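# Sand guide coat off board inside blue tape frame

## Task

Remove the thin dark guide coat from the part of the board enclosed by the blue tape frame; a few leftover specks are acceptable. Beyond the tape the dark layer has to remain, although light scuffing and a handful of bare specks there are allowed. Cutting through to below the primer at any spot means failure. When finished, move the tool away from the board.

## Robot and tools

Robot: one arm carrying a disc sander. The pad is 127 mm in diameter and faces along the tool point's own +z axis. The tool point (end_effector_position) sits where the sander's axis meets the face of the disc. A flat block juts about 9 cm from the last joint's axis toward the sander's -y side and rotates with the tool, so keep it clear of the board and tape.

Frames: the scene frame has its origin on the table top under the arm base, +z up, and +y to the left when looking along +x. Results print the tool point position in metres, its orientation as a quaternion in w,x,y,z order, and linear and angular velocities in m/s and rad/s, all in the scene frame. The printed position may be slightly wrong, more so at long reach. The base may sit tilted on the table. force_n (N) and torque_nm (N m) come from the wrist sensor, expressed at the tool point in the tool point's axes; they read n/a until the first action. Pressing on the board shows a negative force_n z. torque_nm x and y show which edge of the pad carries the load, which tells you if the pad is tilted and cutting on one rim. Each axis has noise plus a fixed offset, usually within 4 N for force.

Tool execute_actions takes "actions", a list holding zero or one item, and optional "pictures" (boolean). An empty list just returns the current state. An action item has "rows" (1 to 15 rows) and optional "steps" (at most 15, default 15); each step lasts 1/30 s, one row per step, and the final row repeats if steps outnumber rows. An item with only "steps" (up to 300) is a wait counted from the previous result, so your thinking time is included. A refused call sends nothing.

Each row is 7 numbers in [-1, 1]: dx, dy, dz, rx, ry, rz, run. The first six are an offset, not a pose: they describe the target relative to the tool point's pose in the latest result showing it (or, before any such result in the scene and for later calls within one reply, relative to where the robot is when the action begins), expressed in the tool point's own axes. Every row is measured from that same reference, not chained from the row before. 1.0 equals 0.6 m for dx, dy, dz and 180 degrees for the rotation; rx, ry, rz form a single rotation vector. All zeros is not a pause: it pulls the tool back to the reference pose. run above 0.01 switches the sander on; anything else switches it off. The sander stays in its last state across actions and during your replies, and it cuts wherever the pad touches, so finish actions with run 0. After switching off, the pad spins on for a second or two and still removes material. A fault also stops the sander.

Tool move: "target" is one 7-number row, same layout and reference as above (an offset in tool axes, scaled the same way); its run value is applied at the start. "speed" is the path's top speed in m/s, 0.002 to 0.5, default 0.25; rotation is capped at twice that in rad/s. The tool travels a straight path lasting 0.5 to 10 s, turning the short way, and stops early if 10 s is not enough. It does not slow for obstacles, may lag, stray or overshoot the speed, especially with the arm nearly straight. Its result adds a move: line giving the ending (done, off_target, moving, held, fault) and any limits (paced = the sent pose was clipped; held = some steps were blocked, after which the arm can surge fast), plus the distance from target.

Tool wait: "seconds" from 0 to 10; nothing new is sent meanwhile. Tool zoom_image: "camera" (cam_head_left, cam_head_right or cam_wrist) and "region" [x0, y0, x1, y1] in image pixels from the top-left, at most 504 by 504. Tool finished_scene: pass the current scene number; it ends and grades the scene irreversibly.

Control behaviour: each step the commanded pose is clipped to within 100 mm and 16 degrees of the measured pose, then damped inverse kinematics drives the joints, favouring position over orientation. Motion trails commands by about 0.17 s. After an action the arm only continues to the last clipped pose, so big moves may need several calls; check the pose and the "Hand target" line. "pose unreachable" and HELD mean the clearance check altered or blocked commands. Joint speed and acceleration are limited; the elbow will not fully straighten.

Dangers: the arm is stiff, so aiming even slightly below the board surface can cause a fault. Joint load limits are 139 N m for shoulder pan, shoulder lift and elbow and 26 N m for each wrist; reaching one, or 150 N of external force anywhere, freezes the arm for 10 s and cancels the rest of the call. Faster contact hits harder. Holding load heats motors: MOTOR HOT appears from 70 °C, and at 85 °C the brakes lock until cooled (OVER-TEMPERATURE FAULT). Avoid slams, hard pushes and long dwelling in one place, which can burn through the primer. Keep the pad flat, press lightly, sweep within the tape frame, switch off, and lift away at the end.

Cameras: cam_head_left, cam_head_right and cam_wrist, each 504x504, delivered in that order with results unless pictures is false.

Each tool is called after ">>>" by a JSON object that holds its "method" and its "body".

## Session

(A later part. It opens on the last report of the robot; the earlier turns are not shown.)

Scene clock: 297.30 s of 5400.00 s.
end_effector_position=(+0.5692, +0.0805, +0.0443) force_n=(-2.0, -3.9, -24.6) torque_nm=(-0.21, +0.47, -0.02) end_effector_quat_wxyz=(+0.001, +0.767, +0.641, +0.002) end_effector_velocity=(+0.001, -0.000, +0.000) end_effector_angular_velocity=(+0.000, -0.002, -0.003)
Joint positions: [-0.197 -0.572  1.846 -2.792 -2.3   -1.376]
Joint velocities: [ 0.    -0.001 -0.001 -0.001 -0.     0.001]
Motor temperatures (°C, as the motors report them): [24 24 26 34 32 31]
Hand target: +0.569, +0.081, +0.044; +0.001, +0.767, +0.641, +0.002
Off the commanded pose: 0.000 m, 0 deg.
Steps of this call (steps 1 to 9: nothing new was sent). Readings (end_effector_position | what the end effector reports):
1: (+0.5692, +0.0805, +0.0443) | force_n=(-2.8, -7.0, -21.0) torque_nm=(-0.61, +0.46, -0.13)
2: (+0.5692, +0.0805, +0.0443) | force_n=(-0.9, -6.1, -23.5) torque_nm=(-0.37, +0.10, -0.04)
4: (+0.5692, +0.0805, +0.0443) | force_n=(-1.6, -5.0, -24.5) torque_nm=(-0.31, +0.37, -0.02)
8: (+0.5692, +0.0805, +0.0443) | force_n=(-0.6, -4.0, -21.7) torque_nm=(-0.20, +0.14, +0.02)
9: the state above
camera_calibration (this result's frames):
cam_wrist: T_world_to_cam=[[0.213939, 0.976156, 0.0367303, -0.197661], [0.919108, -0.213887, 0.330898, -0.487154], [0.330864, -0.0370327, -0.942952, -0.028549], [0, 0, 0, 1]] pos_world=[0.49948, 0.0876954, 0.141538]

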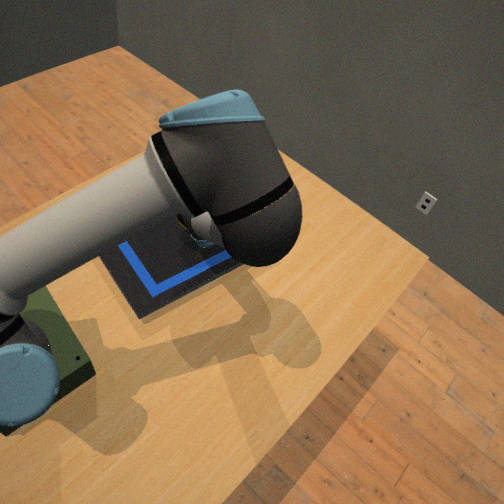

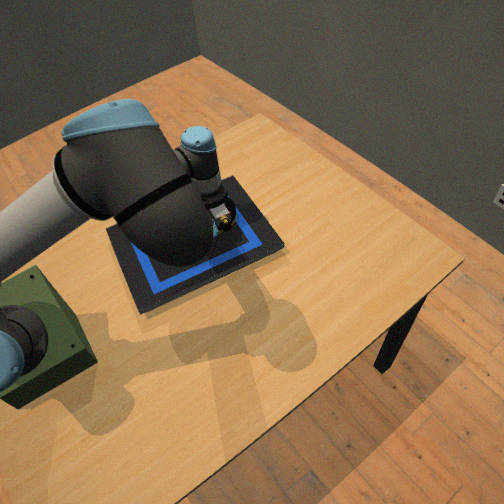

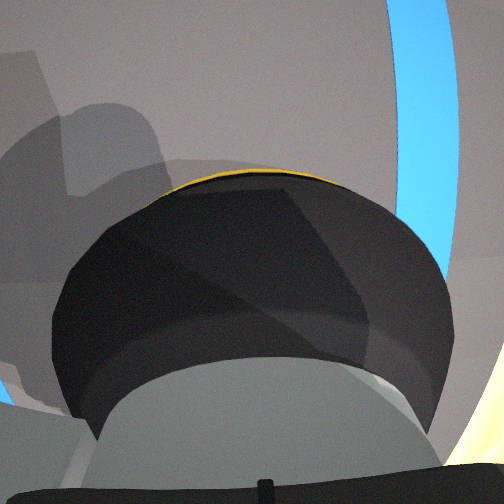

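>>> {"method": "zoom_image", "body": {"camera": "cam_wrist", "region": [360, 130, 500, 270]}}

Region (360, 130, 500, 270) of cam_wrist's 504x504 image, scaled by 3.600, with more detail than that image has.

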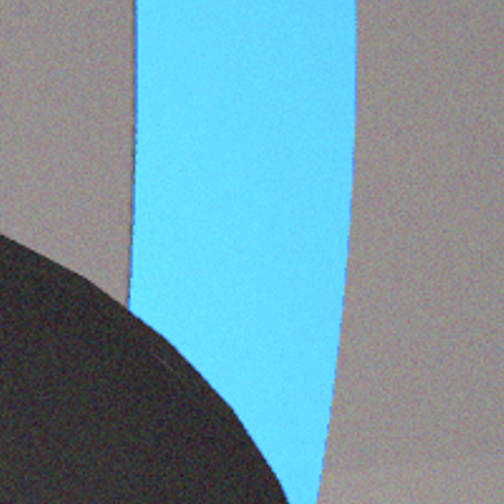

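>>> {"method": "zoom_image", "body": {"camera": "cam_wrist", "region": [360, 0, 500, 140]}}

Region (360, 0, 500, 140) of cam_wrist's 504x504 image, scaled by 3.600, with more detail than that image has.

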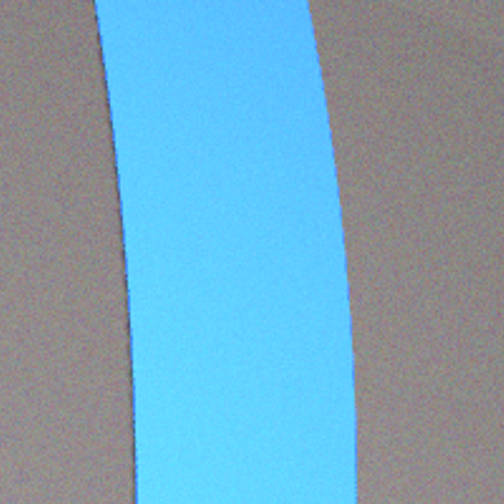

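>>> {"method": "execute_actions", "body": {"actions": [{"rows": [[0,0,0,0,0,0,1]], "steps": 15}], "pictures": false}}

>>> {"method": "execute_actions", "body": {"actions": [{"steps": 15}], "pictures": false}}

>>> {"method": "execute_actions", "body": {"actions": [{"steps": 15}], "pictures": true}}

>>> {"method": "execute_actions", "body": {"actions": [{"rows": [[0,0,-0.001,0,0,0,0],[0,0,-0.002,0,0,0,0],[0,0,-0.0025,0,0,0,0]], "steps": 15}], "pictures": false}}

>>> {"method": "move", "body": {"target": [0, -0.267, 0, 0, 0, 0, 0], "speed": 0.12}}

Scene clock: 343.20 s of 5400.00 s.
end_effector_position=(+0.5691, +0.0805, +0.0442) force_n=(-2.7, -1.9, -21.0) torque_nm=(-0.91, +0.24, -0.17) end_effector_quat_wxyz=(+0.001, +0.767, +0.641, +0.002) end_effector_velocity=(+0.000, -0.000, +0.000) end_effector_angular_velocity=(+0.000, -0.001, -0.000)
Joint positions: [-0.197 -0.572  1.846 -2.791 -2.3   -1.376]
Joint velocities: [-0.    -0.001  0.    -0.001 -0.    -0.   ]
Motor temperatures (°C, as the motors report them): [24 24 26 34 32 31]
Hand target: +0.569, +0.081, +0.044; +0.001, +0.767, +0.641, +0.002
Off the commanded pose: 0.000 m, 0 deg.
Steps of this call (steps 1 to 1362: nothing new was sent; steps 1363 to 1377: all 15 steps of this action). Readings (end_effector_position | what the end effector reports):
1363: (+0.5691, +0.0806, +0.0443) | force_n=(-6.9, +10.1, -22.2) torque_nm=(+0.28, -0.25, -0.60)
1364: (+0.5691, +0.0805, +0.0442) | force_n=(+15.3, -5.8, -21.2) torque_nm=(-1.01, -1.31, -0.40)
1366: (+0.5691, +0.0805, +0.0442) | force_n=(-5.0, -4.3, -19.6) torque_nm=(-0.72, +0.70, -0.21)
1370: (+0.5691, +0.0805, +0.0442) | force_n=(-5.4, +0.6, -22.8) torque_nm=(-0.44, +0.59, -0.17)
1377: the state above

Scene clock: 343.70 s of 5400.00 s.
end_effector_position=(+0.5691, +0.0805, +0.0443) force_n=(-4.9, -2.0, -24.9) torque_nm=(-0.17, +0.51, -0.02) end_effector_quat_wxyz=(+0.001, +0.767, +0.641, +0.002) end_effector_velocity=(-0.000, -0.000, +0.000) end_effector_angular_velocity=(+0.000, -0.000, -0.001)
Joint positions: [-0.197 -0.572  1.846 -2.792 -2.3   -1.376]
Joint velocities: [ 0.    -0.     0.001 -0.001  0.     0.   ]
Motor temperatures (°C, as the motors report them): [24 24 26 34 32 31]
Hand target: +0.569, +0.081, +0.044; +0.001, +0.767, +0.641, +0.002
Off the commanded pose: 0.000 m, 0 deg.
Steps of this call (steps 1 to 15: nothing new was sent). Readings (end_effector_position | what the end effector reports):
1: (+0.5691, +0.0805, +0.0442) | force_n=(-4.3, -0.4, -23.8) torque_nm=(-0.22, +0.48, -0.14)
2: (+0.5691, +0.0805, +0.0442) | force_n=(-5.0, -1.8, -24.7) torque_nm=(+0.09, +0.32, -0.26)
4: (+0.5691, +0.0805, +0.0442) | force_n=(+0.9, +0.1, -20.1) torque_nm=(-0.62, -0.08, -0.15)
8: (+0.5691, +0.0805, +0.0443) | force_n=(+1.4, +2.0, -21.1) torque_nm=(-0.13, -0.45, -0.20)
15: the state above

Scene clock: 344.20 s of 5400.00 s.
end_effector_position=(+0.5692, +0.0806, +0.0443) force_n=(-6.6, -0.4, -25.9) torque_nm=(+0.09, +0.67, -0.05) end_effector_quat_wxyz=(+0.001, +0.767, +0.641, +0.002) end_effector_velocity=(-0.001, +0.000, -0.000) end_effector_angular_velocity=(-0.000, +0.000, -0.000)
Joint positions: [-0.197 -0.572  1.846 -2.792 -2.3   -1.376]
Joint velocities: [ 0.     0.     0.001 -0.001 -0.     0.   ]
Motor temperatures (°C, as the motors report them): [24 24 26 34 32 31]
Hand target: +0.569, +0.081, +0.044; +0.001, +0.767, +0.641, +0.002
Off the commanded pose: 0.000 m, 0 deg.
Steps of this call (steps 1 to 15: nothing new was sent). Readings (end_effector_position | what the end effector reports):
1: (+0.5691, +0.0805, +0.0443) | force_n=(-4.1, -1.7, -25.8) torque_nm=(+0.07, +0.24, -0.04)
2: (+0.5691, +0.0805, +0.0443) | force_n=(+1.1, +0.0, -24.4) torque_nm=(-0.19, -0.45, -0.22)
4: (+0.5692, +0.0805, +0.0443) | force_n=(-4.3, -1.1, -19.6) torque_nm=(-0.58, +0.58, -0.16)
8: (+0.5692, +0.0806, +0.0443) | force_n=(+3.2, +2.2, -21.3) torque_nm=(-0.40, -0.64, -0.06)
15: the state above
camera_calibration (this result's frames):
cam_wrist: T_world_to_cam=[[0.213887, 0.976167, 0.0367314, -0.19765], [0.91914, -0.213841, 0.330836, -0.487124], [0.330806, -0.0370005, -0.942973, -0.0285301], [0, 0, 0, 1]] pos_world=[0.499448, 0.0877163, 0.141515]

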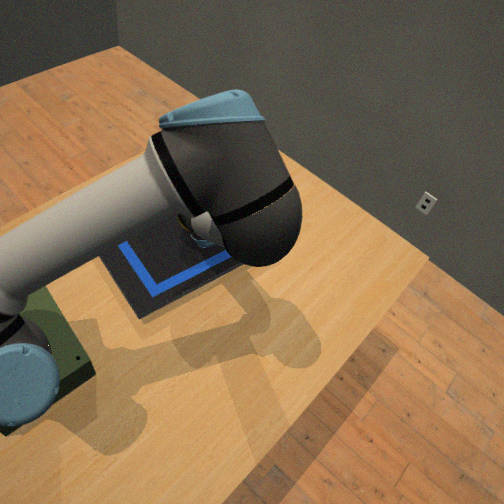

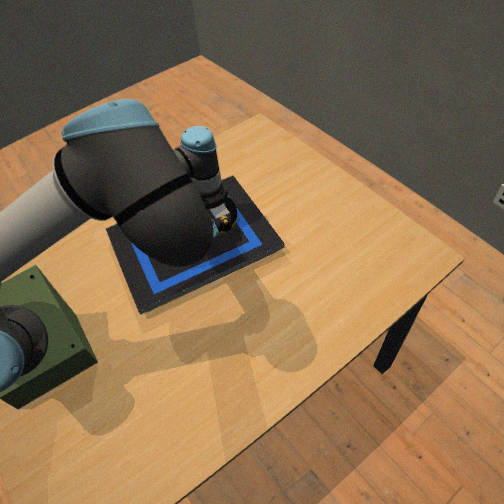

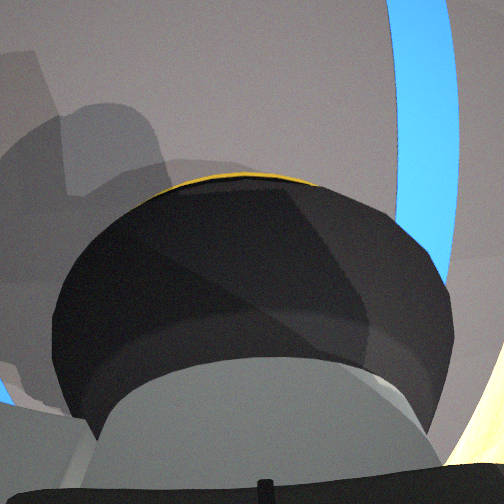

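Scene clock: 344.70 s of 5400.00 s.
end_effector_position=(+0.5692, +0.0806, +0.0457) force_n=(-1.7, +1.4, -0.3) torque_nm=(+0.01, +0.08, +0.04) end_effector_quat_wxyz=(+0.001, +0.767, +0.641, +0.002) end_effector_velocity=(-0.000, +0.000, -0.000) end_effector_angular_velocity=(+0.000, +0.001, +0.000)
Joint positions: [-0.195 -0.574  1.846 -2.788 -2.299 -1.373]
Joint velocities: [ 0.     0.    -0.     0.001  0.     0.001]
Motor temperatures (°C, as the motors report them): [24 24 26 34 32 31]
Hand target: +0.569, +0.081, +0.046; +0.001, +0.767, +0.641, +0.002
Off the commanded pose: 0.000 m, 0 deg.
Steps of this call (steps 1 to 15: all 15 steps of this action). Readings (end_effector_position | what the end effector reports):
1: (+0.5692, +0.0806, +0.0443) | force_n=(-2.5, -0.9, -24.0) torque_nm=(-0.28, -0.02, +0.08)
2: (+0.5692, +0.0806, +0.0444) | force_n=(-7.0, -1.4, -18.1) torque_nm=(-0.34, +0.79, -0.19)
4: (+0.5691, +0.0806, +0.0448) | force_n=(-2.0, +0.9, -1.1) torque_nm=(-0.08, -0.03, -0.07)
8: (+0.5692, +0.0806, +0.0455) | force_n=(-3.9, +0.6, -1.8) torque_nm=(+0.01, +0.34, -0.14)
15: the state above

Scene clock: 346.73 s of 5400.00 s.
end_effector_position=(+0.4118, +0.1092, +0.0453) force_n=(-1.5, +0.9, +0.5) torque_nm=(+0.05, +0.01, +0.14) end_effector_quat_wxyz=(+0.001, +0.767, +0.641, +0.002) end_effector_velocity=(-0.001, +0.000, +0.000) end_effector_angular_velocity=(+0.000, -0.003, -0.002)
Joint positions: [-0.138 -0.6    2.241 -3.107 -2.295 -1.298]
Joint velocities: [ 0.001  0.001  0.003 -0.007  0.     0.001]
Motor temperatures (°C, as the motors report them): [24 24 26 34 32 31]
Hand target: +0.412, +0.109, +0.045; +0.001, +0.767, +0.641, +0.002
Off the commanded pose: 0.000 m, 0 deg.
move: done
camera_calibration (this result's frames):
cam_wrist: T_world_to_cam=[[0.21391, 0.976158, 0.0368583, -0.192046], [0.919141, -0.213906, 0.330793, -0.336655], [0.330791, -0.0368819, -0.942983, 0.0255594], [0, 0, 0, 1]] pos_world=[0.342059, 0.116398, 0.142544]

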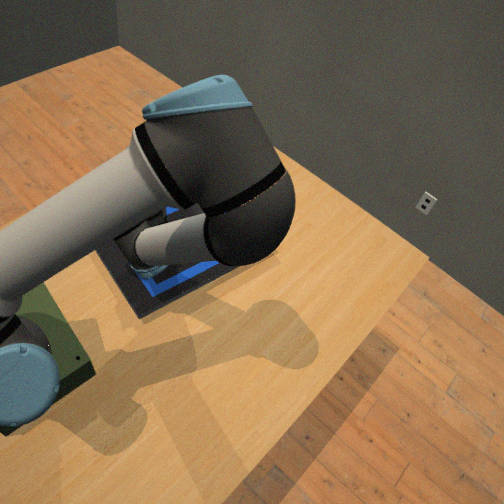

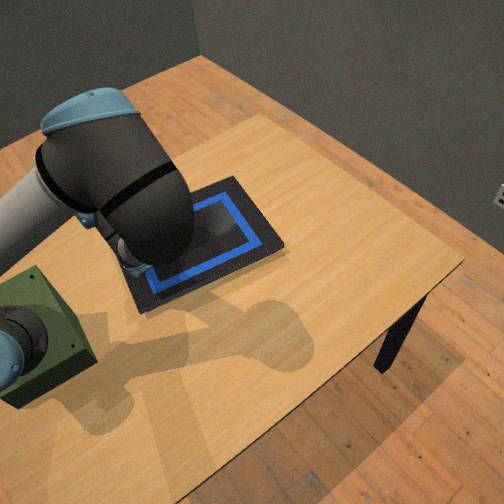

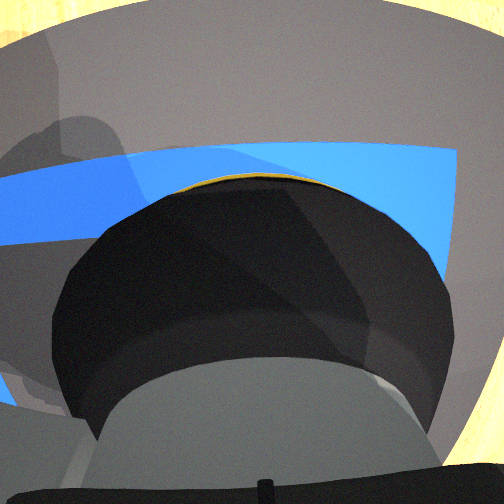

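>>> {"method": "zoom_image", "body": {"camera": "cam_head_right", "region": [170, 170, 290, 290]}}

>>> {"method": "zoom_image", "body": {"camera": "cam_wrist", "region": [130, 130, 260, 230]}}

>>> {"method": "zoom_image", "body": {"camera": "cam_wrist", "region": [250, 130, 380, 230]}}

Region (170, 170, 290, 290) of cam_head_right's 504x504 image, scaled by 4.200, with more detail than that image has.

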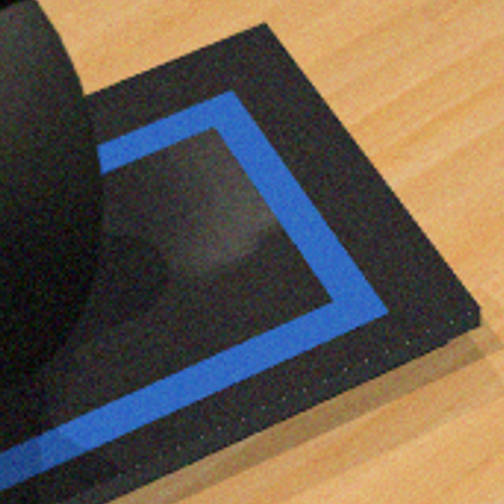

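Region (130, 130, 260, 230) of cam_wrist's 504x504 image, scaled by 3.877, with more detail than that image has; it fills the top 388 rows of this view, and the rest is white.

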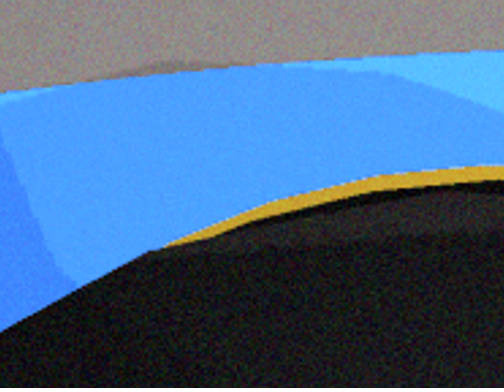

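Region (250, 130, 380, 230) of cam_wrist's 504x504 image, scaled by 3.877, with more detail than that image has; it fills the top 388 rows of this view, and the rest is white.

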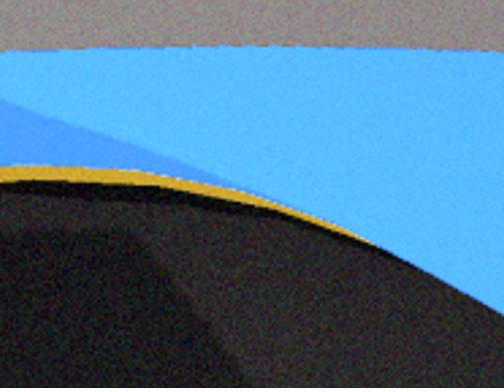

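>>> {"method": "execute_actions", "body": {"actions": [{"rows": [[0.002,-0.001,0,-0.0002,0,0,0],[0.004,-0.002,0.0003,-0.0004,0,0,0],[0.006,-0.003,0.0006,-0.00064,0,0,0],[0.00717,-0.00367,0.0009,-0.00064,0,0,0],[0.00717,-0.00367,0.0012,-0.00064,0,0,0],[0.00717,-0.00367,0.0015,-0.00064,0,0,0],[0.00717,-0.00367,0.0018,-0.00064,0,0,0],[0.00717,-0.00367,0.0021,-0.00064,0,0,0],[0.00717,-0.00367,0.0024,-0.00064,0,0,0],[0.00717,-0.00367,0.00267,-0.00064,0,0,0]], "steps": 15}], "pictures": false}}

>>> {"method": "execute_actions", "body": {"actions": [{"steps": 40}], "pictures": false}}

>>> {"method": "execute_actions", "body": {"actions": [{"steps": 9}], "pictures": false}}

>>> {"method": "execute_actions", "body": {"actions": [{"steps": 9}], "pictures": true}}

Scene clock: 390.13 s of 5400.00 s.
end_effector_position=(+0.4104, +0.1139, +0.0439) force_n=(-9.5, -3.1, -13.5) torque_nm=(-0.14, +0.23, -0.07) end_effector_quat_wxyz=(+0.002, +0.767, +0.641, +0.002) end_effector_velocity=(+0.001, +0.000, -0.000) end_effector_angular_velocity=(+0.000, -0.002, +0.001)
Joint positions: [-0.132 -0.588  2.239 -3.113 -2.295 -1.291]
Joint velocities: [-0.     0.003 -0.001 -0.004  0.    -0.003]
Motor temperatures (°C, as the motors report them): [24 24 26 34 32 31]
Hand target: +0.410, +0.114, +0.044; +0.002, +0.767, +0.641, +0.002
Off the commanded pose: 0.000 m, 0 deg.
Steps of this call (steps 1 to 1287: nothing new was sent; steps 1288 to 1302: all 15 steps of this action). Readings (end_effector_position | what the end effector reports):
1288: (+0.4115, +0.1093, +0.0453) | force_n=(-3.7, +1.4, -1.8) torque_nm=(-0.08, +0.46, +0.03)
1289: (+0.4114, +0.1096, +0.0453) | force_n=(-1.4, -1.0, +0.2) torque_nm=(-0.37, +0.02, +0.00)
1291: (+0.4110, +0.1108, +0.0451) | force_n=(-2.8, -2.5, -0.8) torque_nm=(-0.50, +0.26, -0.14)
1295: (+0.4104, +0.1131, +0.0446) | force_n=(-1.3, -0.5, +0.4) torque_nm=(-0.21, -0.01, -0.06)
1302: the state above

Scene clock: 391.47 s of 5400.00 s.
end_effector_position=(+0.4104, +0.1139, +0.0437) force_n=(-10.2, -2.4, -21.4) torque_nm=(-0.08, +0.11, -0.09) end_effector_quat_wxyz=(+0.002, +0.767, +0.641, +0.002) end_effector_velocity=(+0.000, +0.000, -0.000) end_effector_angular_velocity=(+0.000, +0.000, +0.000)
Joint positions: [-0.132 -0.588  2.239 -3.114 -2.295 -1.291]
Joint velocities: [-0.     0.    -0.001  0.001  0.     0.   ]
Motor temperatures (°C, as the motors report them): [24 24 26 34 32 31]
Hand target: +0.410, +0.114, +0.044; +0.002, +0.767, +0.641, +0.002
Off the commanded pose: 0.000 m, 0 deg.
Steps of this call (steps 1 to 40: nothing new was sent). Readings (end_effector_position | what the end effector reports):
1: (+0.4104, +0.1139, +0.0439) | force_n=(-7.6, +0.5, -16.6) torque_nm=(+0.13, -0.27, -0.11)
2: (+0.4104, +0.1139, +0.0438) | force_n=(-10.4, -1.6, -16.5) torque_nm=(+0.06, +0.19, -0.07)
4: (+0.4104, +0.1139, +0.0438) | force_n=(-9.6, -1.8, -17.2) torque_nm=(-0.04, +0.06, -0.03)
8: (+0.4104, +0.1139, +0.0437) | force_n=(-7.2, -2.1, -19.8) torque_nm=(-0.19, -0.31, -0.01)
40: the state above

Scene clock: 391.77 s of 5400.00 s.
end_effector_position=(+0.4104, +0.1139, +0.0437) force_n=(-10.1, -0.6, -22.2) torque_nm=(+0.01, +0.15, -0.05) end_effector_quat_wxyz=(+0.002, +0.767, +0.641, +0.002) end_effector_velocity=(+0.000, +0.000, -0.000) end_effector_angular_velocity=(+0.000, -0.001, -0.001)
Joint positions: [-0.132 -0.588  2.239 -3.114 -2.295 -1.291]
Joint velocities: [-0.     0.    -0.    -0.001 -0.     0.001]
Motor temperatures (°C, as the motors report them): [24 24 26 34 32 31]
Hand target: +0.410, +0.114, +0.044; +0.002, +0.767, +0.641, +0.002
Off the commanded pose: 0.000 m, 0 deg.
Steps of this call (steps 1 to 9: nothing new was sent). Readings (end_effector_position | what the end effector reports):
1: (+0.4104, +0.1139, +0.0437) | force_n=(-10.0, -1.9, -23.0) torque_nm=(-0.09, +0.17, +0.05)
2: (+0.4104, +0.1139, +0.0437) | force_n=(-8.2, -3.7, -21.8) torque_nm=(-0.22, -0.25, +0.00)
4: (+0.4104, +0.1139, +0.0437) | force_n=(-7.9, -1.8, -19.9) torque_nm=(-0.25, -0.24, -0.04)
8: (+0.4104, +0.1139, +0.0437) | force_n=(-9.6, -4.1, -22.1) torque_nm=(-0.31, -0.06, +0.01)
9: the state above

Scene clock: 392.07 s of 5400.00 s.
end_effector_position=(+0.4104, +0.1139, +0.0437) force_n=(-10.8, -2.2, -22.7) torque_nm=(-0.12, +0.26, -0.01) end_effector_quat_wxyz=(+0.002, +0.767, +0.641, +0.002) end_effector_velocity=(+0.001, -0.000, +0.000) end_effector_angular_velocity=(+0.000, -0.001, -0.001)
Joint positions: [-0.132 -0.588  2.239 -3.114 -2.295 -1.291]
Joint velocities: [-0.    -0.001 -0.     0.001  0.     0.   ]
Motor temperatures (°C, as the motors report them): [24 24 26 34 32 31]
Hand target: +0.410, +0.114, +0.044; +0.002, +0.767, +0.641, +0.002
Off the commanded pose: 0.000 m, 0 deg.
Steps of this call (steps 1 to 9: nothing new was sent). Readings (end_effector_position | what the end effector reports):
1: (+0.4104, +0.1139, +0.0437) | force_n=(-10.4, -2.1, -23.0) torque_nm=(-0.23, +0.15, -0.03)
2: (+0.4104, +0.1139, +0.0437) | force_n=(-10.7, -1.4, -20.9) torque_nm=(-0.03, +0.11, -0.08)
4: (+0.4104, +0.1139, +0.0437) | force_n=(-10.7, -1.7, -21.8) torque_nm=(-0.19, +0.18, -0.10)
8: (+0.4104, +0.1139, +0.0437) | force_n=(-11.3, -2.7, -22.4) torque_nm=(-0.33, +0.23, +0.06)
9: the state above
camera_calibration (this result's frames):
cam_wrist: T_world_to_cam=[[0.213844, 0.976169, 0.0369438, -0.196194], [0.918483, -0.213797, 0.332686, -0.333677], [0.332656, -0.0372105, -0.942314, 0.0239266], [0, 0, 0, 1]] pos_world=[0.340472, 0.121069, 0.140804]

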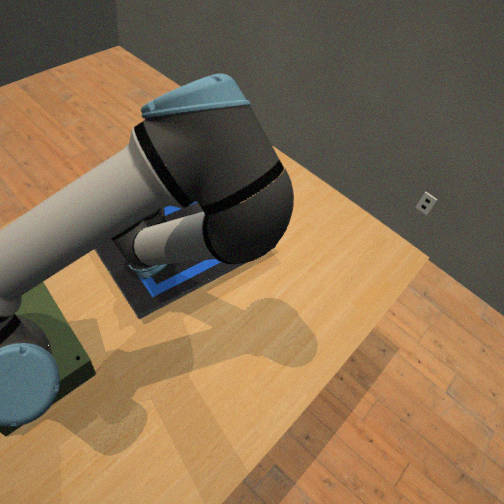

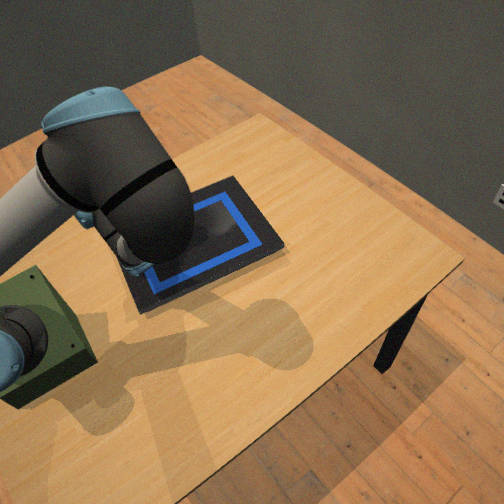

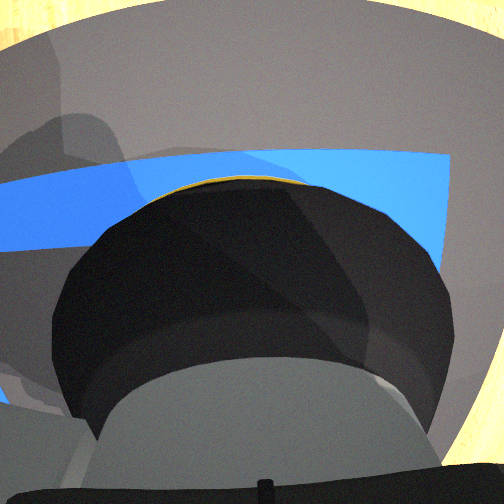

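>>> {"method": "execute_actions", "body": {"actions": [{"rows": [[0,0,0.0001,0,0,0,1],[0,0,0.0002,0,0,0,1],[0,0,0.0003,0,0,0,1],[0,0,0.0004,0,0,0,1],[0,0,0.0005,0,0,0,1]], "steps": 15}], "pictures": false}}

>>> {"method": "execute_actions", "body": {"actions": [{"steps": 11}], "pictures": false}}

>>> {"method": "execute_actions", "body": {"actions": [{"steps": 11}], "pictures": false}}

>>> {"method": "execute_actions", "body": {"actions": [{"steps": 11}], "pictures": false}}

>>> {"method": "execute_actions", "body": {"actions": [{"steps": 11}], "pictures": false}}

>>> {"method": "execute_actions", "body": {"actions": [{"steps": 11}], "pictures": false}}

>>> {"method": "move", "body": {"target": [0, 0.2733, 0.00031, 0, 0, 0, 1], "speed": 0.03}}

>>> {"method": "execute_actions", "body": {"actions": [{"steps": 11}], "pictures": false}}

>>> {"method": "execute_actions", "body": {"actions": [{"steps": 11}], "pictures": false}}

>>> {"method": "execute_actions", "body": {"actions": [{"rows": [[0,0,-0.001,0,0,0,0],[0,0,-0.002,0,0,0,0],[0,0,-0.003,0,0,0,0]], "steps": 15}], "pictures": true}}

Scene clock: 413.70 s of 5400.00 s.
end_effector_position=(+0.4103, +0.1139, +0.0434) force_n=(-4.7, -0.8, -35.4) torque_nm=(+0.14, +0.39, +0.00) end_effector_quat_wxyz=(+0.002, +0.767, +0.641, +0.002) end_effector_velocity=(+0.001, -0.000, +0.000) end_effector_angular_velocity=(+0.000, -0.001, -0.001)
Joint positions: [-0.133 -0.587  2.239 -3.115 -2.295 -1.292]
Joint velocities: [-0.    -0.    -0.002  0.    -0.    -0.001]
Motor temperatures (°C, as the motors report them): [24 24 26 34 32 31]
Hand target: +0.410, +0.114, +0.043; +0.002, +0.767, +0.641, +0.002
Off the commanded pose: 0.000 m, 0 deg.
Steps of this call (steps 1 to 634: nothing new was sent; steps 635 to 649: all 15 steps of this action). Readings (end_effector_position | what the end effector reports):
635: (+0.4104, +0.1139, +0.0437) | force_n=(-11.4, -13.8, -22.2) torque_nm=(-0.31, +1.05, -0.62)
636: (+0.4103, +0.1139, +0.0437) | force_n=(-31.2, +6.8, -21.9) torque_nm=(+0.98, +1.80, -0.58)
638: (+0.4103, +0.1139, +0.0436) | force_n=(+7.3, +2.5, -24.3) torque_nm=(-0.26, -0.74, -0.17)
642: (+0.4103, +0.1139, +0.0435) | force_n=(+2.5, +1.7, -29.8) torque_nm=(-0.35, -0.50, -0.10)
649: the state above

Scene clock: 414.07 s of 5400.00 s.
end_effector_position=(+0.4104, +0.1139, +0.0434) force_n=(-0.9, +5.3, -29.5) torque_nm=(-0.08, -0.01, +0.00) end_effector_quat_wxyz=(+0.002, +0.767, +0.641, +0.002) end_effector_velocity=(+0.000, -0.000, +0.000) end_effector_angular_velocity=(+0.000, -0.001, -0.002)
Joint positions: [-0.133 -0.587  2.239 -3.115 -2.295 -1.292]
Joint velocities: [-0.    -0.     0.    -0.001 -0.     0.001]
Motor temperatures (°C, as the motors report them): [24 24 26 34 32 31]
Hand target: +0.410, +0.114, +0.043; +0.002, +0.767, +0.641, +0.002
Off the commanded pose: 0.000 m, 0 deg.
Steps of this call (steps 1 to 11: nothing new was sent). Readings (end_effector_position | what the end effector reports):
1: (+0.4103, +0.1139, +0.0434) | force_n=(-1.6, -0.4, -37.1) torque_nm=(+0.42, -0.21, -0.14)
2: (+0.4103, +0.1139, +0.0434) | force_n=(-1.5, +3.2, -28.4) torque_nm=(-0.26, +0.17, -0.06)
4: (+0.4103, +0.1139, +0.0434) | force_n=(-2.8, +2.8, -37.0) torque_nm=(+0.54, -0.23, -0.08)
8: (+0.4104, +0.1139, +0.0434) | force_n=(+1.8, +2.1, -30.7) torque_nm=(-0.51, -0.29, -0.06)
11: the state above

Scene clock: 414.43 s of 5400.00 s.
end_effector_position=(+0.4104, +0.1139, +0.0434) force_n=(+0.0, -1.1, -40.2) torque_nm=(+0.17, -0.32, -0.11) end_effector_quat_wxyz=(+0.002, +0.767, +0.641, +0.002) end_effector_velocity=(-0.000, +0.000, -0.000) end_effector_angular_velocity=(-0.000, +0.000, -0.001)
Joint positions: [-0.133 -0.587  2.239 -3.115 -2.295 -1.292]
Joint velocities: [-0.     0.001 -0.001 -0.001 -0.     0.001]
Motor temperatures (°C, as the motors report them): [24 24 26 34 32 31]
Hand target: +0.410, +0.114, +0.043; +0.002, +0.767, +0.641, +0.002
Off the commanded pose: 0.000 m, 0 deg.
Steps of this call (steps 1 to 11: nothing new was sent). Readings (end_effector_position | what the end effector reports):
1: (+0.4104, +0.1139, +0.0434) | force_n=(-6.0, -2.3, -34.0) torque_nm=(-0.08, +0.70, -0.19)
2: (+0.4104, +0.1139, +0.0434) | force_n=(+0.0, -0.8, -36.6) torque_nm=(+0.04, -0.27, -0.08)
4: (+0.4104, +0.1139, +0.0434) | force_n=(-7.8, -2.7, -34.4) torque_nm=(-0.17, +0.81, -0.09)
8: (+0.4104, +0.1139, +0.0434) | force_n=(-2.2, -1.4, -38.0) torque_nm=(+0.17, -0.09, +0.07)
11: the state above

Scene clock: 414.80 s of 5400.00 s.
end_effector_position=(+0.4104, +0.1139, +0.0434) force_n=(-6.6, +1.6, -33.9) torque_nm=(+0.18, +0.81, -0.22) end_effector_quat_wxyz=(+0.002, +0.767, +0.641, +0.002) end_effector_velocity=(-0.001, +0.000, -0.000) end_effector_angular_velocity=(-0.000, +0.001, +0.001)
Joint positions: [-0.133 -0.587  2.239 -3.115 -2.295 -1.292]
Joint velocities: [ 0.     0.     0.002 -0.    -0.     0.   ]
Motor temperatures (°C, as the motors report them): [24 24 26 34 32 31]
Hand target: +0.410, +0.114, +0.043; +0.002, +0.767, +0.641, +0.002
Off the commanded pose: 0.000 m, 0 deg.
Steps of this call (steps 1 to 11: nothing new was sent). Readings (end_effector_position | what the end effector reports):
1: (+0.4104, +0.1139, +0.0434) | force_n=(+1.7, +3.0, -33.5) torque_nm=(-0.35, -0.21, -0.15)
2: (+0.4104, +0.1139, +0.0434) | force_n=(-8.1, -1.9, -33.2) torque_nm=(-0.08, +1.06, -0.04)
4: (+0.4104, +0.1139, +0.0434) | force_n=(+2.9, +6.8, -32.0) torque_nm=(+0.05, -0.47, -0.17)
8: (+0.4104, +0.1139, +0.0434) | force_n=(-6.4, -0.8, -35.4) torque_nm=(-0.06, +0.66, -0.08)
11: the state above

Scene clock: 415.17 s of 5400.00 s.
end_effector_position=(+0.4104, +0.1139, +0.0434) force_n=(+3.8, +2.7, -32.1) torque_nm=(-0.26, -0.60, -0.12) end_effector_quat_wxyz=(+0.002, +0.767, +0.641, +0.002) end_effector_velocity=(-0.002, +0.000, -0.000) end_effector_angular_velocity=(-0.000, +0.003, +0.002)
Joint positions: [-0.133 -0.587  2.239 -3.115 -2.295 -1.292]
Joint velocities: [ 0.     0.001  0.003 -0.    -0.     0.001]
Motor temperatures (°C, as the motors report them): [24 24 26 34 32 31]
Hand target: +0.410, +0.114, +0.043; +0.002, +0.767, +0.641, +0.002
Off the commanded pose: 0.000 m, 0 deg.
Steps of this call (steps 1 to 11: nothing new was sent). Readings (end_effector_position | what the end effector reports):
1: (+0.4104, +0.1139, +0.0434) | force_n=(-1.3, -0.9, -36.3) torque_nm=(+0.41, -0.31, +0.00)
2: (+0.4104, +0.1139, +0.0434) | force_n=(+1.5, +3.7, -33.8) torque_nm=(-0.23, -0.38, -0.11)
4: (+0.4104, +0.1139, +0.0434) | force_n=(-5.2, -1.6, -37.5) torque_nm=(+0.30, +0.20, -0.18)
8: (+0.4104, +0.1139, +0.0434) | force_n=(+3.1, +2.2, -32.8) torque_nm=(-0.45, -0.65, -0.18)
11: the state above

Scene clock: 415.53 s of 5400.00 s.
end_effector_position=(+0.4104, +0.1139, +0.0434) force_n=(-4.8, -0.6, -38.5) torque_nm=(+0.51, +0.27, -0.15) end_effector_quat_wxyz=(+0.002, +0.767, +0.641, +0.002) end_effector_velocity=(+0.001, -0.000, +0.000) end_effector_angular_velocity=(+0.000, -0.001, -0.001)
Joint positions: [-0.133 -0.587  2.239 -3.115 -2.295 -1.292]
Joint velocities: [-0.    -0.001 -0.     0.     0.    -0.   ]
Motor temperatures (°C, as the motors report them): [24 24 26 34 32 31]
Hand target: +0.410, +0.114, +0.043; +0.002, +0.767, +0.641, +0.002
Off the commanded pose: 0.000 m, 0 deg.
Steps of this call (steps 1 to 11: nothing new was sent). Readings (end_effector_position | what the end effector reports):
1: (+0.4104, +0.1139, +0.0434) | force_n=(-7.1, +0.9, -34.8) torque_nm=(+0.02, +0.95, -0.07)
2: (+0.4104, +0.1139, +0.0434) | force_n=(-4.1, -0.2, -38.3) torque_nm=(+0.58, +0.07, -0.09)
4: (+0.4104, +0.1139, +0.0434) | force_n=(-4.1, -1.7, -33.4) torque_nm=(-0.31, +0.60, -0.13)
8: (+0.4104, +0.1139, +0.0434) | force_n=(-6.0, -2.9, -41.0) torque_nm=(+0.07, +0.40, -0.12)
11: the state above

Scene clock: 421.57 s of 5400.00 s.
end_effector_position=(+0.5715, +0.0845, +0.0440) force_n=(-3.9, -1.4, -35.0) torque_nm=(+0.29, +0.07, -0.10) end_effector_quat_wxyz=(+0.002, +0.767, +0.641, +0.002) end_effector_velocity=(+0.002, -0.000, +0.000) end_effector_angular_velocity=(+0.000, -0.001, +0.000)
Joint positions: [-0.192 -0.563  1.836 -2.788 -2.3   -1.371]
Joint velocities: [-0.     0.002 -0.007  0.004  0.    -0.001]
Motor temperatures (°C, as the motors report them): [24 24 26 34 32 31]
Hand target: +0.572, +0.084, +0.044; +0.002, +0.767, +0.641, +0.002
Off the commanded pose: 0.000 m, 0 deg.
move: done
camera_calibration (this result's frames):
cam_wrist: T_world_to_cam=[[0.213863, 0.97617, 0.0368075, -0.201975], [0.918473, -0.213769, 0.332731, -0.488099], [0.33267, -0.0373523, -0.942303, -0.0304621], [0, 0, 0, 1]] pos_world=[0.501634, 0.091684, 0.141135]

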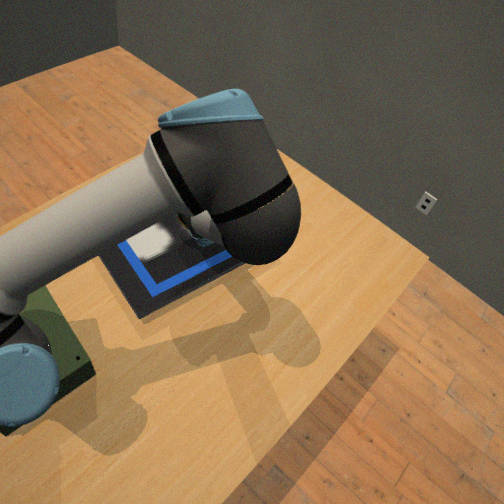

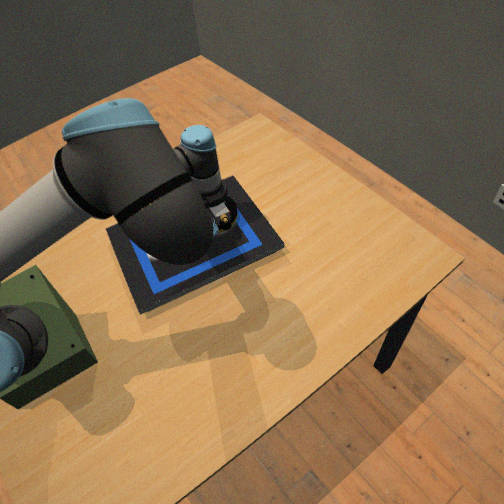

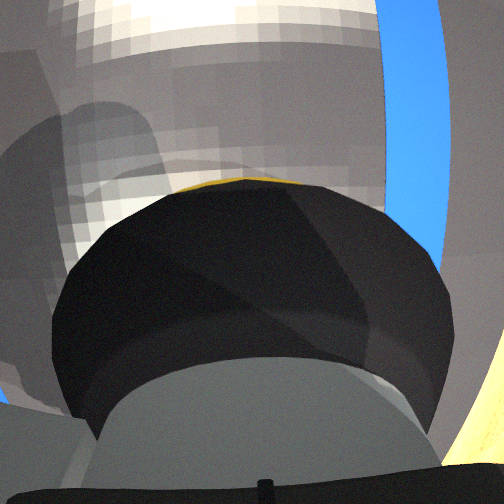

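Scene clock: 421.93 s of 5400.00 s.
end_effector_position=(+0.5717, +0.0845, +0.0440) force_n=(+2.6, +1.3, -31.1) torque_nm=(-0.14, -0.67, -0.09) end_effector_quat_wxyz=(+0.002, +0.767, +0.641, +0.002) end_effector_velocity=(-0.001, +0.000, -0.000) end_effector_angular_velocity=(-0.000, +0.002, +0.001)
Joint positions: [-0.192 -0.563  1.836 -2.788 -2.3   -1.371]
Joint velocities: [ 0.     0.     0.001  0.001  0.    -0.   ]
Motor temperatures (°C, as the motors report them): [24 24 26 34 32 31]
Hand target: +0.572, +0.084, +0.044; +0.002, +0.767, +0.641, +0.002
Off the commanded pose: 0.000 m, 0 deg.
Steps of this call (steps 1 to 11: nothing new was sent). Readings (end_effector_position | what the end effector reports):
1: (+0.5716, +0.0845, +0.0440) | force_n=(+3.8, +3.7, -30.4) torque_nm=(+0.13, -0.79, -0.18)
2: (+0.5716, +0.0845, +0.0440) | force_n=(-1.6, +1.9, -26.0) torque_nm=(-0.43, +0.10, -0.19)
4: (+0.5716, +0.0845, +0.0440) | force_n=(-0.2, +2.4, -32.5) torque_nm=(+0.29, -0.42, -0.12)
8: (+0.5717, +0.0845, +0.0440) | force_n=(+0.1, +3.3, -29.7) torque_nm=(-0.13, -0.13, -0.14)
11: the state above

Scene clock: 422.30 s of 5400.00 s.
end_effector_position=(+0.5717, +0.0845, +0.0440) force_n=(-2.1, +2.3, -28.0) torque_nm=(-0.29, +0.20, -0.17) end_effector_quat_wxyz=(+0.002, +0.767, +0.641, +0.002) end_effector_velocity=(-0.001, +0.000, -0.000) end_effector_angular_velocity=(-0.000, +0.001, +0.000)
Joint positions: [-0.192 -0.563  1.836 -2.788 -2.3   -1.371]
Joint velocities: [-0.     0.001  0.001 -0.001 -0.     0.   ]
Motor temperatures (°C, as the motors report them): [24 24 26 34 32 31]
Hand target: +0.572, +0.084, +0.044; +0.002, +0.767, +0.641, +0.002
Off the commanded pose: 0.000 m, 0 deg.
Steps of this call (steps 1 to 11: nothing new was sent). Readings (end_effector_position | what the end effector reports):
1: (+0.5717, +0.0845, +0.0440) | force_n=(-1.9, +1.1, -27.5) torque_nm=(-0.33, +0.22, -0.23)
2: (+0.5717, +0.0845, +0.0440) | force_n=(-8.1, -3.6, -34.6) torque_nm=(-0.05, +0.92, -0.04)
4: (+0.5717, +0.0845, +0.0440) | force_n=(+0.1, +3.0, -29.7) torque_nm=(-0.22, -0.06, -0.14)
8: (+0.5717, +0.0845, +0.0440) | force_n=(-3.3, -0.6, -28.6) torque_nm=(-0.19, +0.37, -0.26)
11: the state above

Scene clock: 422.80 s of 5400.00 s.
end_effector_position=(+0.5717, +0.0845, +0.0457) force_n=(-2.6, +0.1, -1.5) torque_nm=(-0.22, +0.26, -0.13) end_effector_quat_wxyz=(+0.002, +0.767, +0.641, +0.002) end_effector_velocity=(-0.001, +0.000, +0.000) end_effector_angular_velocity=(+0.001, +0.000, +0.000)
Joint positions: [-0.19  -0.566  1.836 -2.783 -2.3   -1.368]
Joint velocities: [ 0.001 -0.001  0.002  0.     0.001  0.   ]
Motor temperatures (°C, as the motors report them): [24 24 26 34 32 31]
Hand target: +0.572, +0.084, +0.046; +0.002, +0.767, +0.641, +0.002
Off the commanded pose: 0.000 m, 0 deg.
Steps of this call (steps 1 to 15: all 15 steps of this action). Readings (end_effector_position | what the end effector reports):
1: (+0.5717, +0.0845, +0.0440) | force_n=(-5.7, -1.8, -35.6) torque_nm=(+0.21, +0.33, +0.05)
2: (+0.5716, +0.0845, +0.0440) | force_n=(-2.2, -0.5, -32.1) torque_nm=(-0.52, +0.33, -0.09)
4: (+0.5716, +0.0845, +0.0444) | force_n=(-3.5, +0.7, -16.4) torque_nm=(-0.36, +0.33, +0.07)
8: (+0.5717, +0.0845, +0.0453) | force_n=(+1.3, +1.3, -1.4) torque_nm=(+0.03, -0.38, +0.00)
15: the state above
camera_calibration (this result's frames):
cam_wrist: T_world_to_cam=[[0.213844, 0.976175, 0.0367871, -0.20206], [0.918507, -0.213747, 0.33265, -0.488824], [0.332588, -0.037346, -0.942333, -0.0288406], [0, 0, 0, 1]] pos_world=[0.50179, 0.0916843, 0.142863]

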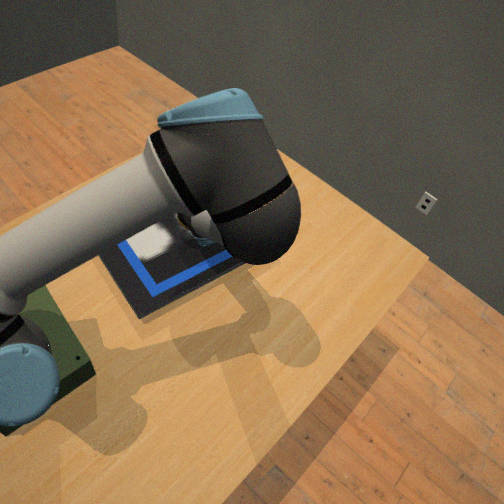

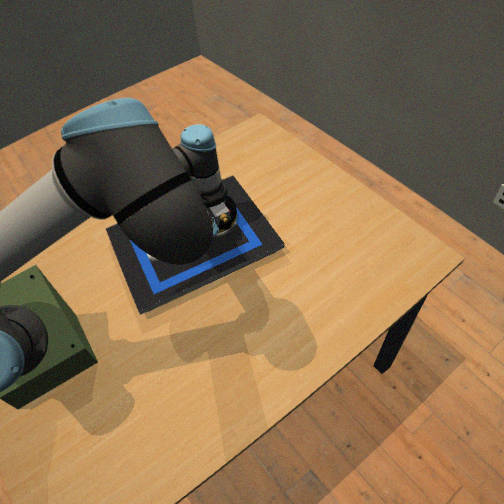

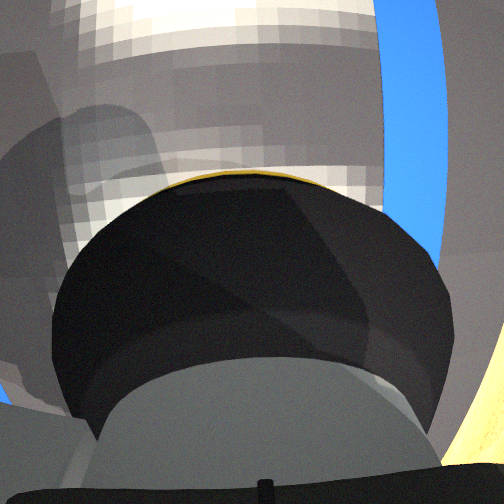

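>>> {"method": "move", "body": {"target": [-0.05, 0.03, -0.4, 0, 0, 0, 0], "speed": 0.25}}

Scene clock: 434.37 s of 5400.00 s.
end_effector_position=(+0.5828, +0.0516, +0.2859) force_n=(-4.5, -0.8, -1.3) torque_nm=(-0.32, +0.40, -0.02) end_effector_quat_wxyz=(+0.001, +0.767, +0.641, +0.002) end_effector_velocity=(+0.000, -0.000, +0.002) end_effector_angular_velocity=(-0.000, +0.001, +0.000)
Joint positions: [ 0.027 -0.922  1.669 -2.074 -2.266 -1.084]
Joint velocities: [ 0.001 -0.001 -0.003  0.007  0.     0.003]
Motor temperatures (°C, as the motors report them): [24 24 26 34 32 31]
Hand target: +0.583, +0.052, +0.286; +0.001, +0.767, +0.641, +0.002
Off the commanded pose: 0.000 m, 0 deg.
move: done
camera_calibration (this result's frames):
cam_wrist: T_world_to_cam=[[0.213731, 0.976177, 0.0373843, -0.181278], [0.918463, -0.213836, 0.332715, -0.585984], [0.332783, -0.0367753, -0.942286, 0.192353], [0, 0, 0, 1]] pos_world=[0.512938, 0.0587289, 0.382994]

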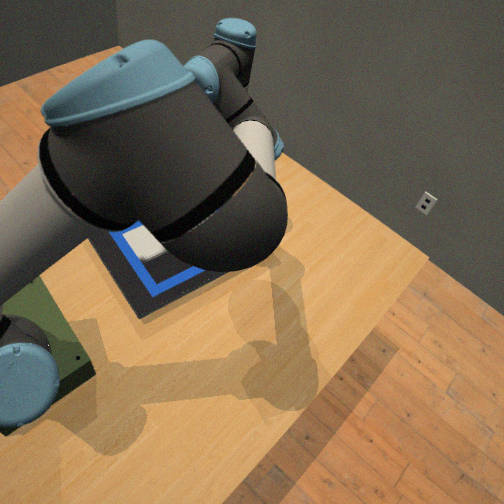

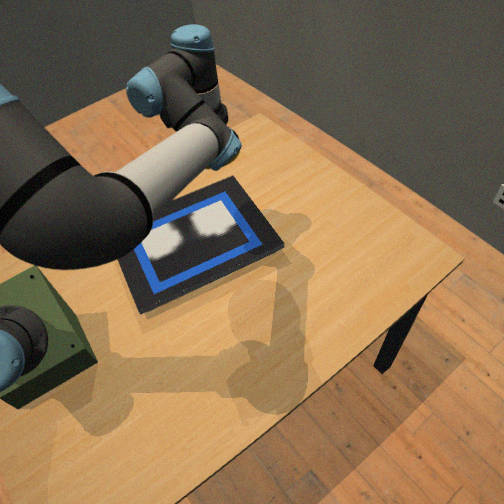

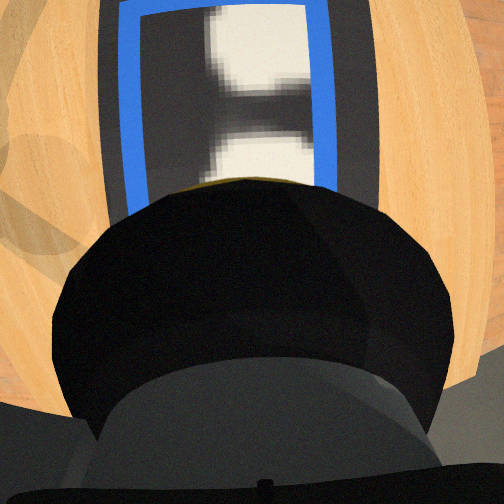

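>>> {"method": "zoom_image", "body": {"camera": "cam_wrist", "region": [100, 0, 390, 210]}}

>>> {"method": "zoom_image", "body": {"camera": "cam_head_right", "region": [110, 170, 290, 320]}}

Region (100, 0, 390, 210) of cam_wrist's 504x504 image, scaled by 1.738, with more detail than that image has; it fills the top 365 rows of this view, and the rest is white.

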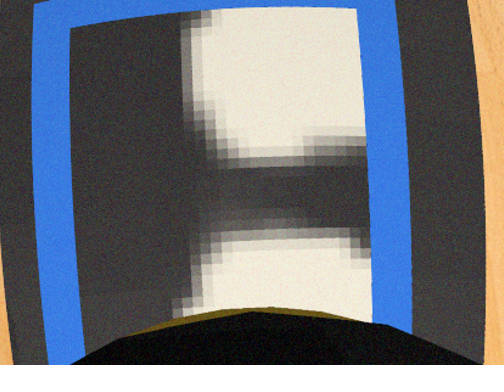

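Region (110, 170, 290, 320) of cam_head_right's 504x504 image, scaled by 2.800, with more detail than that image has.

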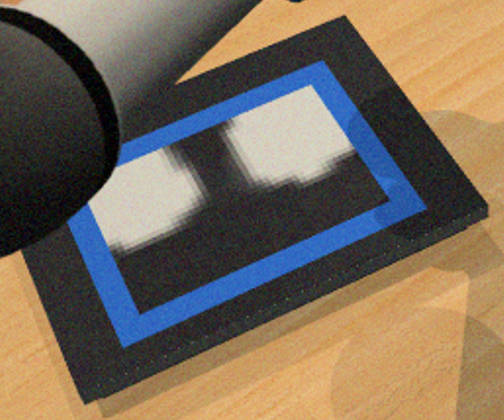

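>>> {"method": "execute_actions", "body": {"actions": []}}

Scene clock: 454.80 s of 5400.00 s.
end_effector_position=(+0.5829, +0.0516, +0.2861) force_n=(-1.6, +2.1, +1.1) torque_nm=(-0.02, +0.15, -0.06) end_effector_quat_wxyz=(+0.001, +0.767, +0.641, +0.002) end_effector_velocity=(+0.000, +0.000, -0.000) end_effector_angular_velocity=(+0.000, +0.000, +0.000)
Joint positions: [ 0.028 -0.922  1.668 -2.074 -2.266 -1.084]
Joint velocities: [ 0.     0.001 -0.    -0.001  0.    -0.   ]
Motor temperatures (°C, as the motors report them): [24 24 26 34 32 31]
Hand target: +0.583, +0.052, +0.286; +0.001, +0.767, +0.641, +0.002
Off the commanded pose: 0.000 m, 0 deg.
Steps of this call (steps 1 to 613: nothing new was sent). Readings (end_effector_position | what the end effector reports):
1: (+0.5828, +0.0516, +0.2859) | force_n=(-2.4, -0.3, -1.1) torque_nm=(-0.28, +0.21, -0.11)
2: (+0.5829, +0.0516, +0.2860) | force_n=(-3.4, +0.7, -0.1) torque_nm=(+0.01, +0.39, +0.02)
4: (+0.5829, +0.0516, +0.2860) | force_n=(-1.7, -0.1, +1.2) torque_nm=(-0.22, +0.17, +0.05)
8: (+0.5829, +0.0516, +0.2860) | force_n=(-1.8, +1.3, +0.0) torque_nm=(-0.21, +0.21, -0.18)
613: the state above
camera_calibration (this result's frames):
cam_wrist: T_world_to_cam=[[0.213778, 0.976169, 0.0373288, -0.181276], [0.918495, -0.213867, 0.332607, -0.586054], [0.332664, -0.0368178, -0.942327, 0.192584], [0, 0, 0, 1]] pos_world=[0.512975, 0.0587088, 0.383169]

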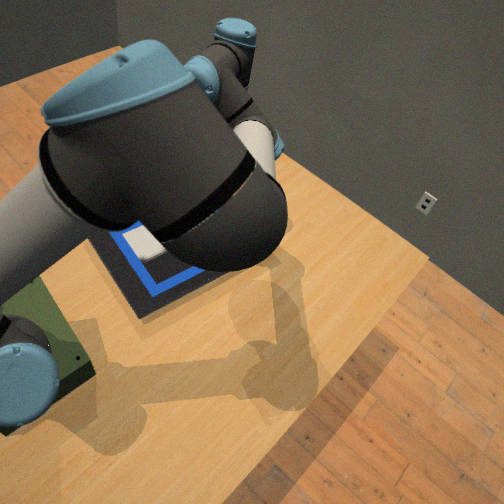

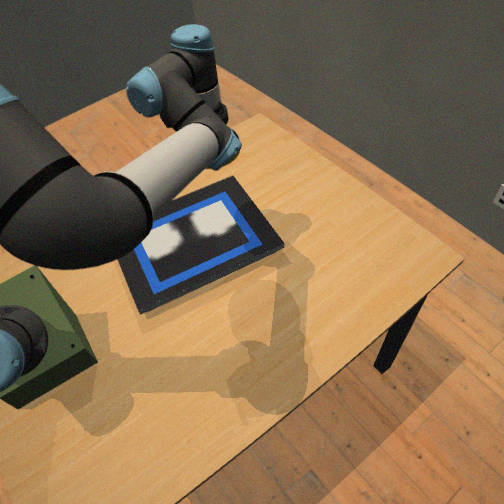

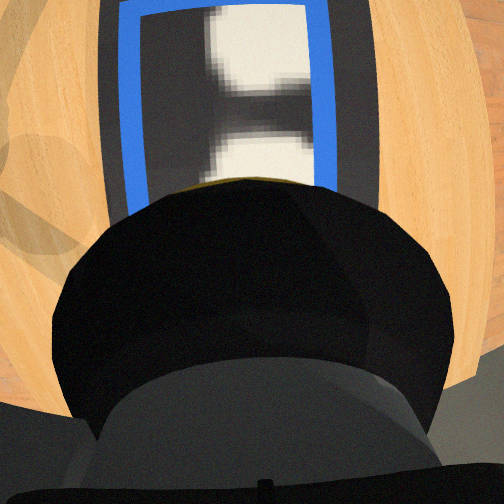

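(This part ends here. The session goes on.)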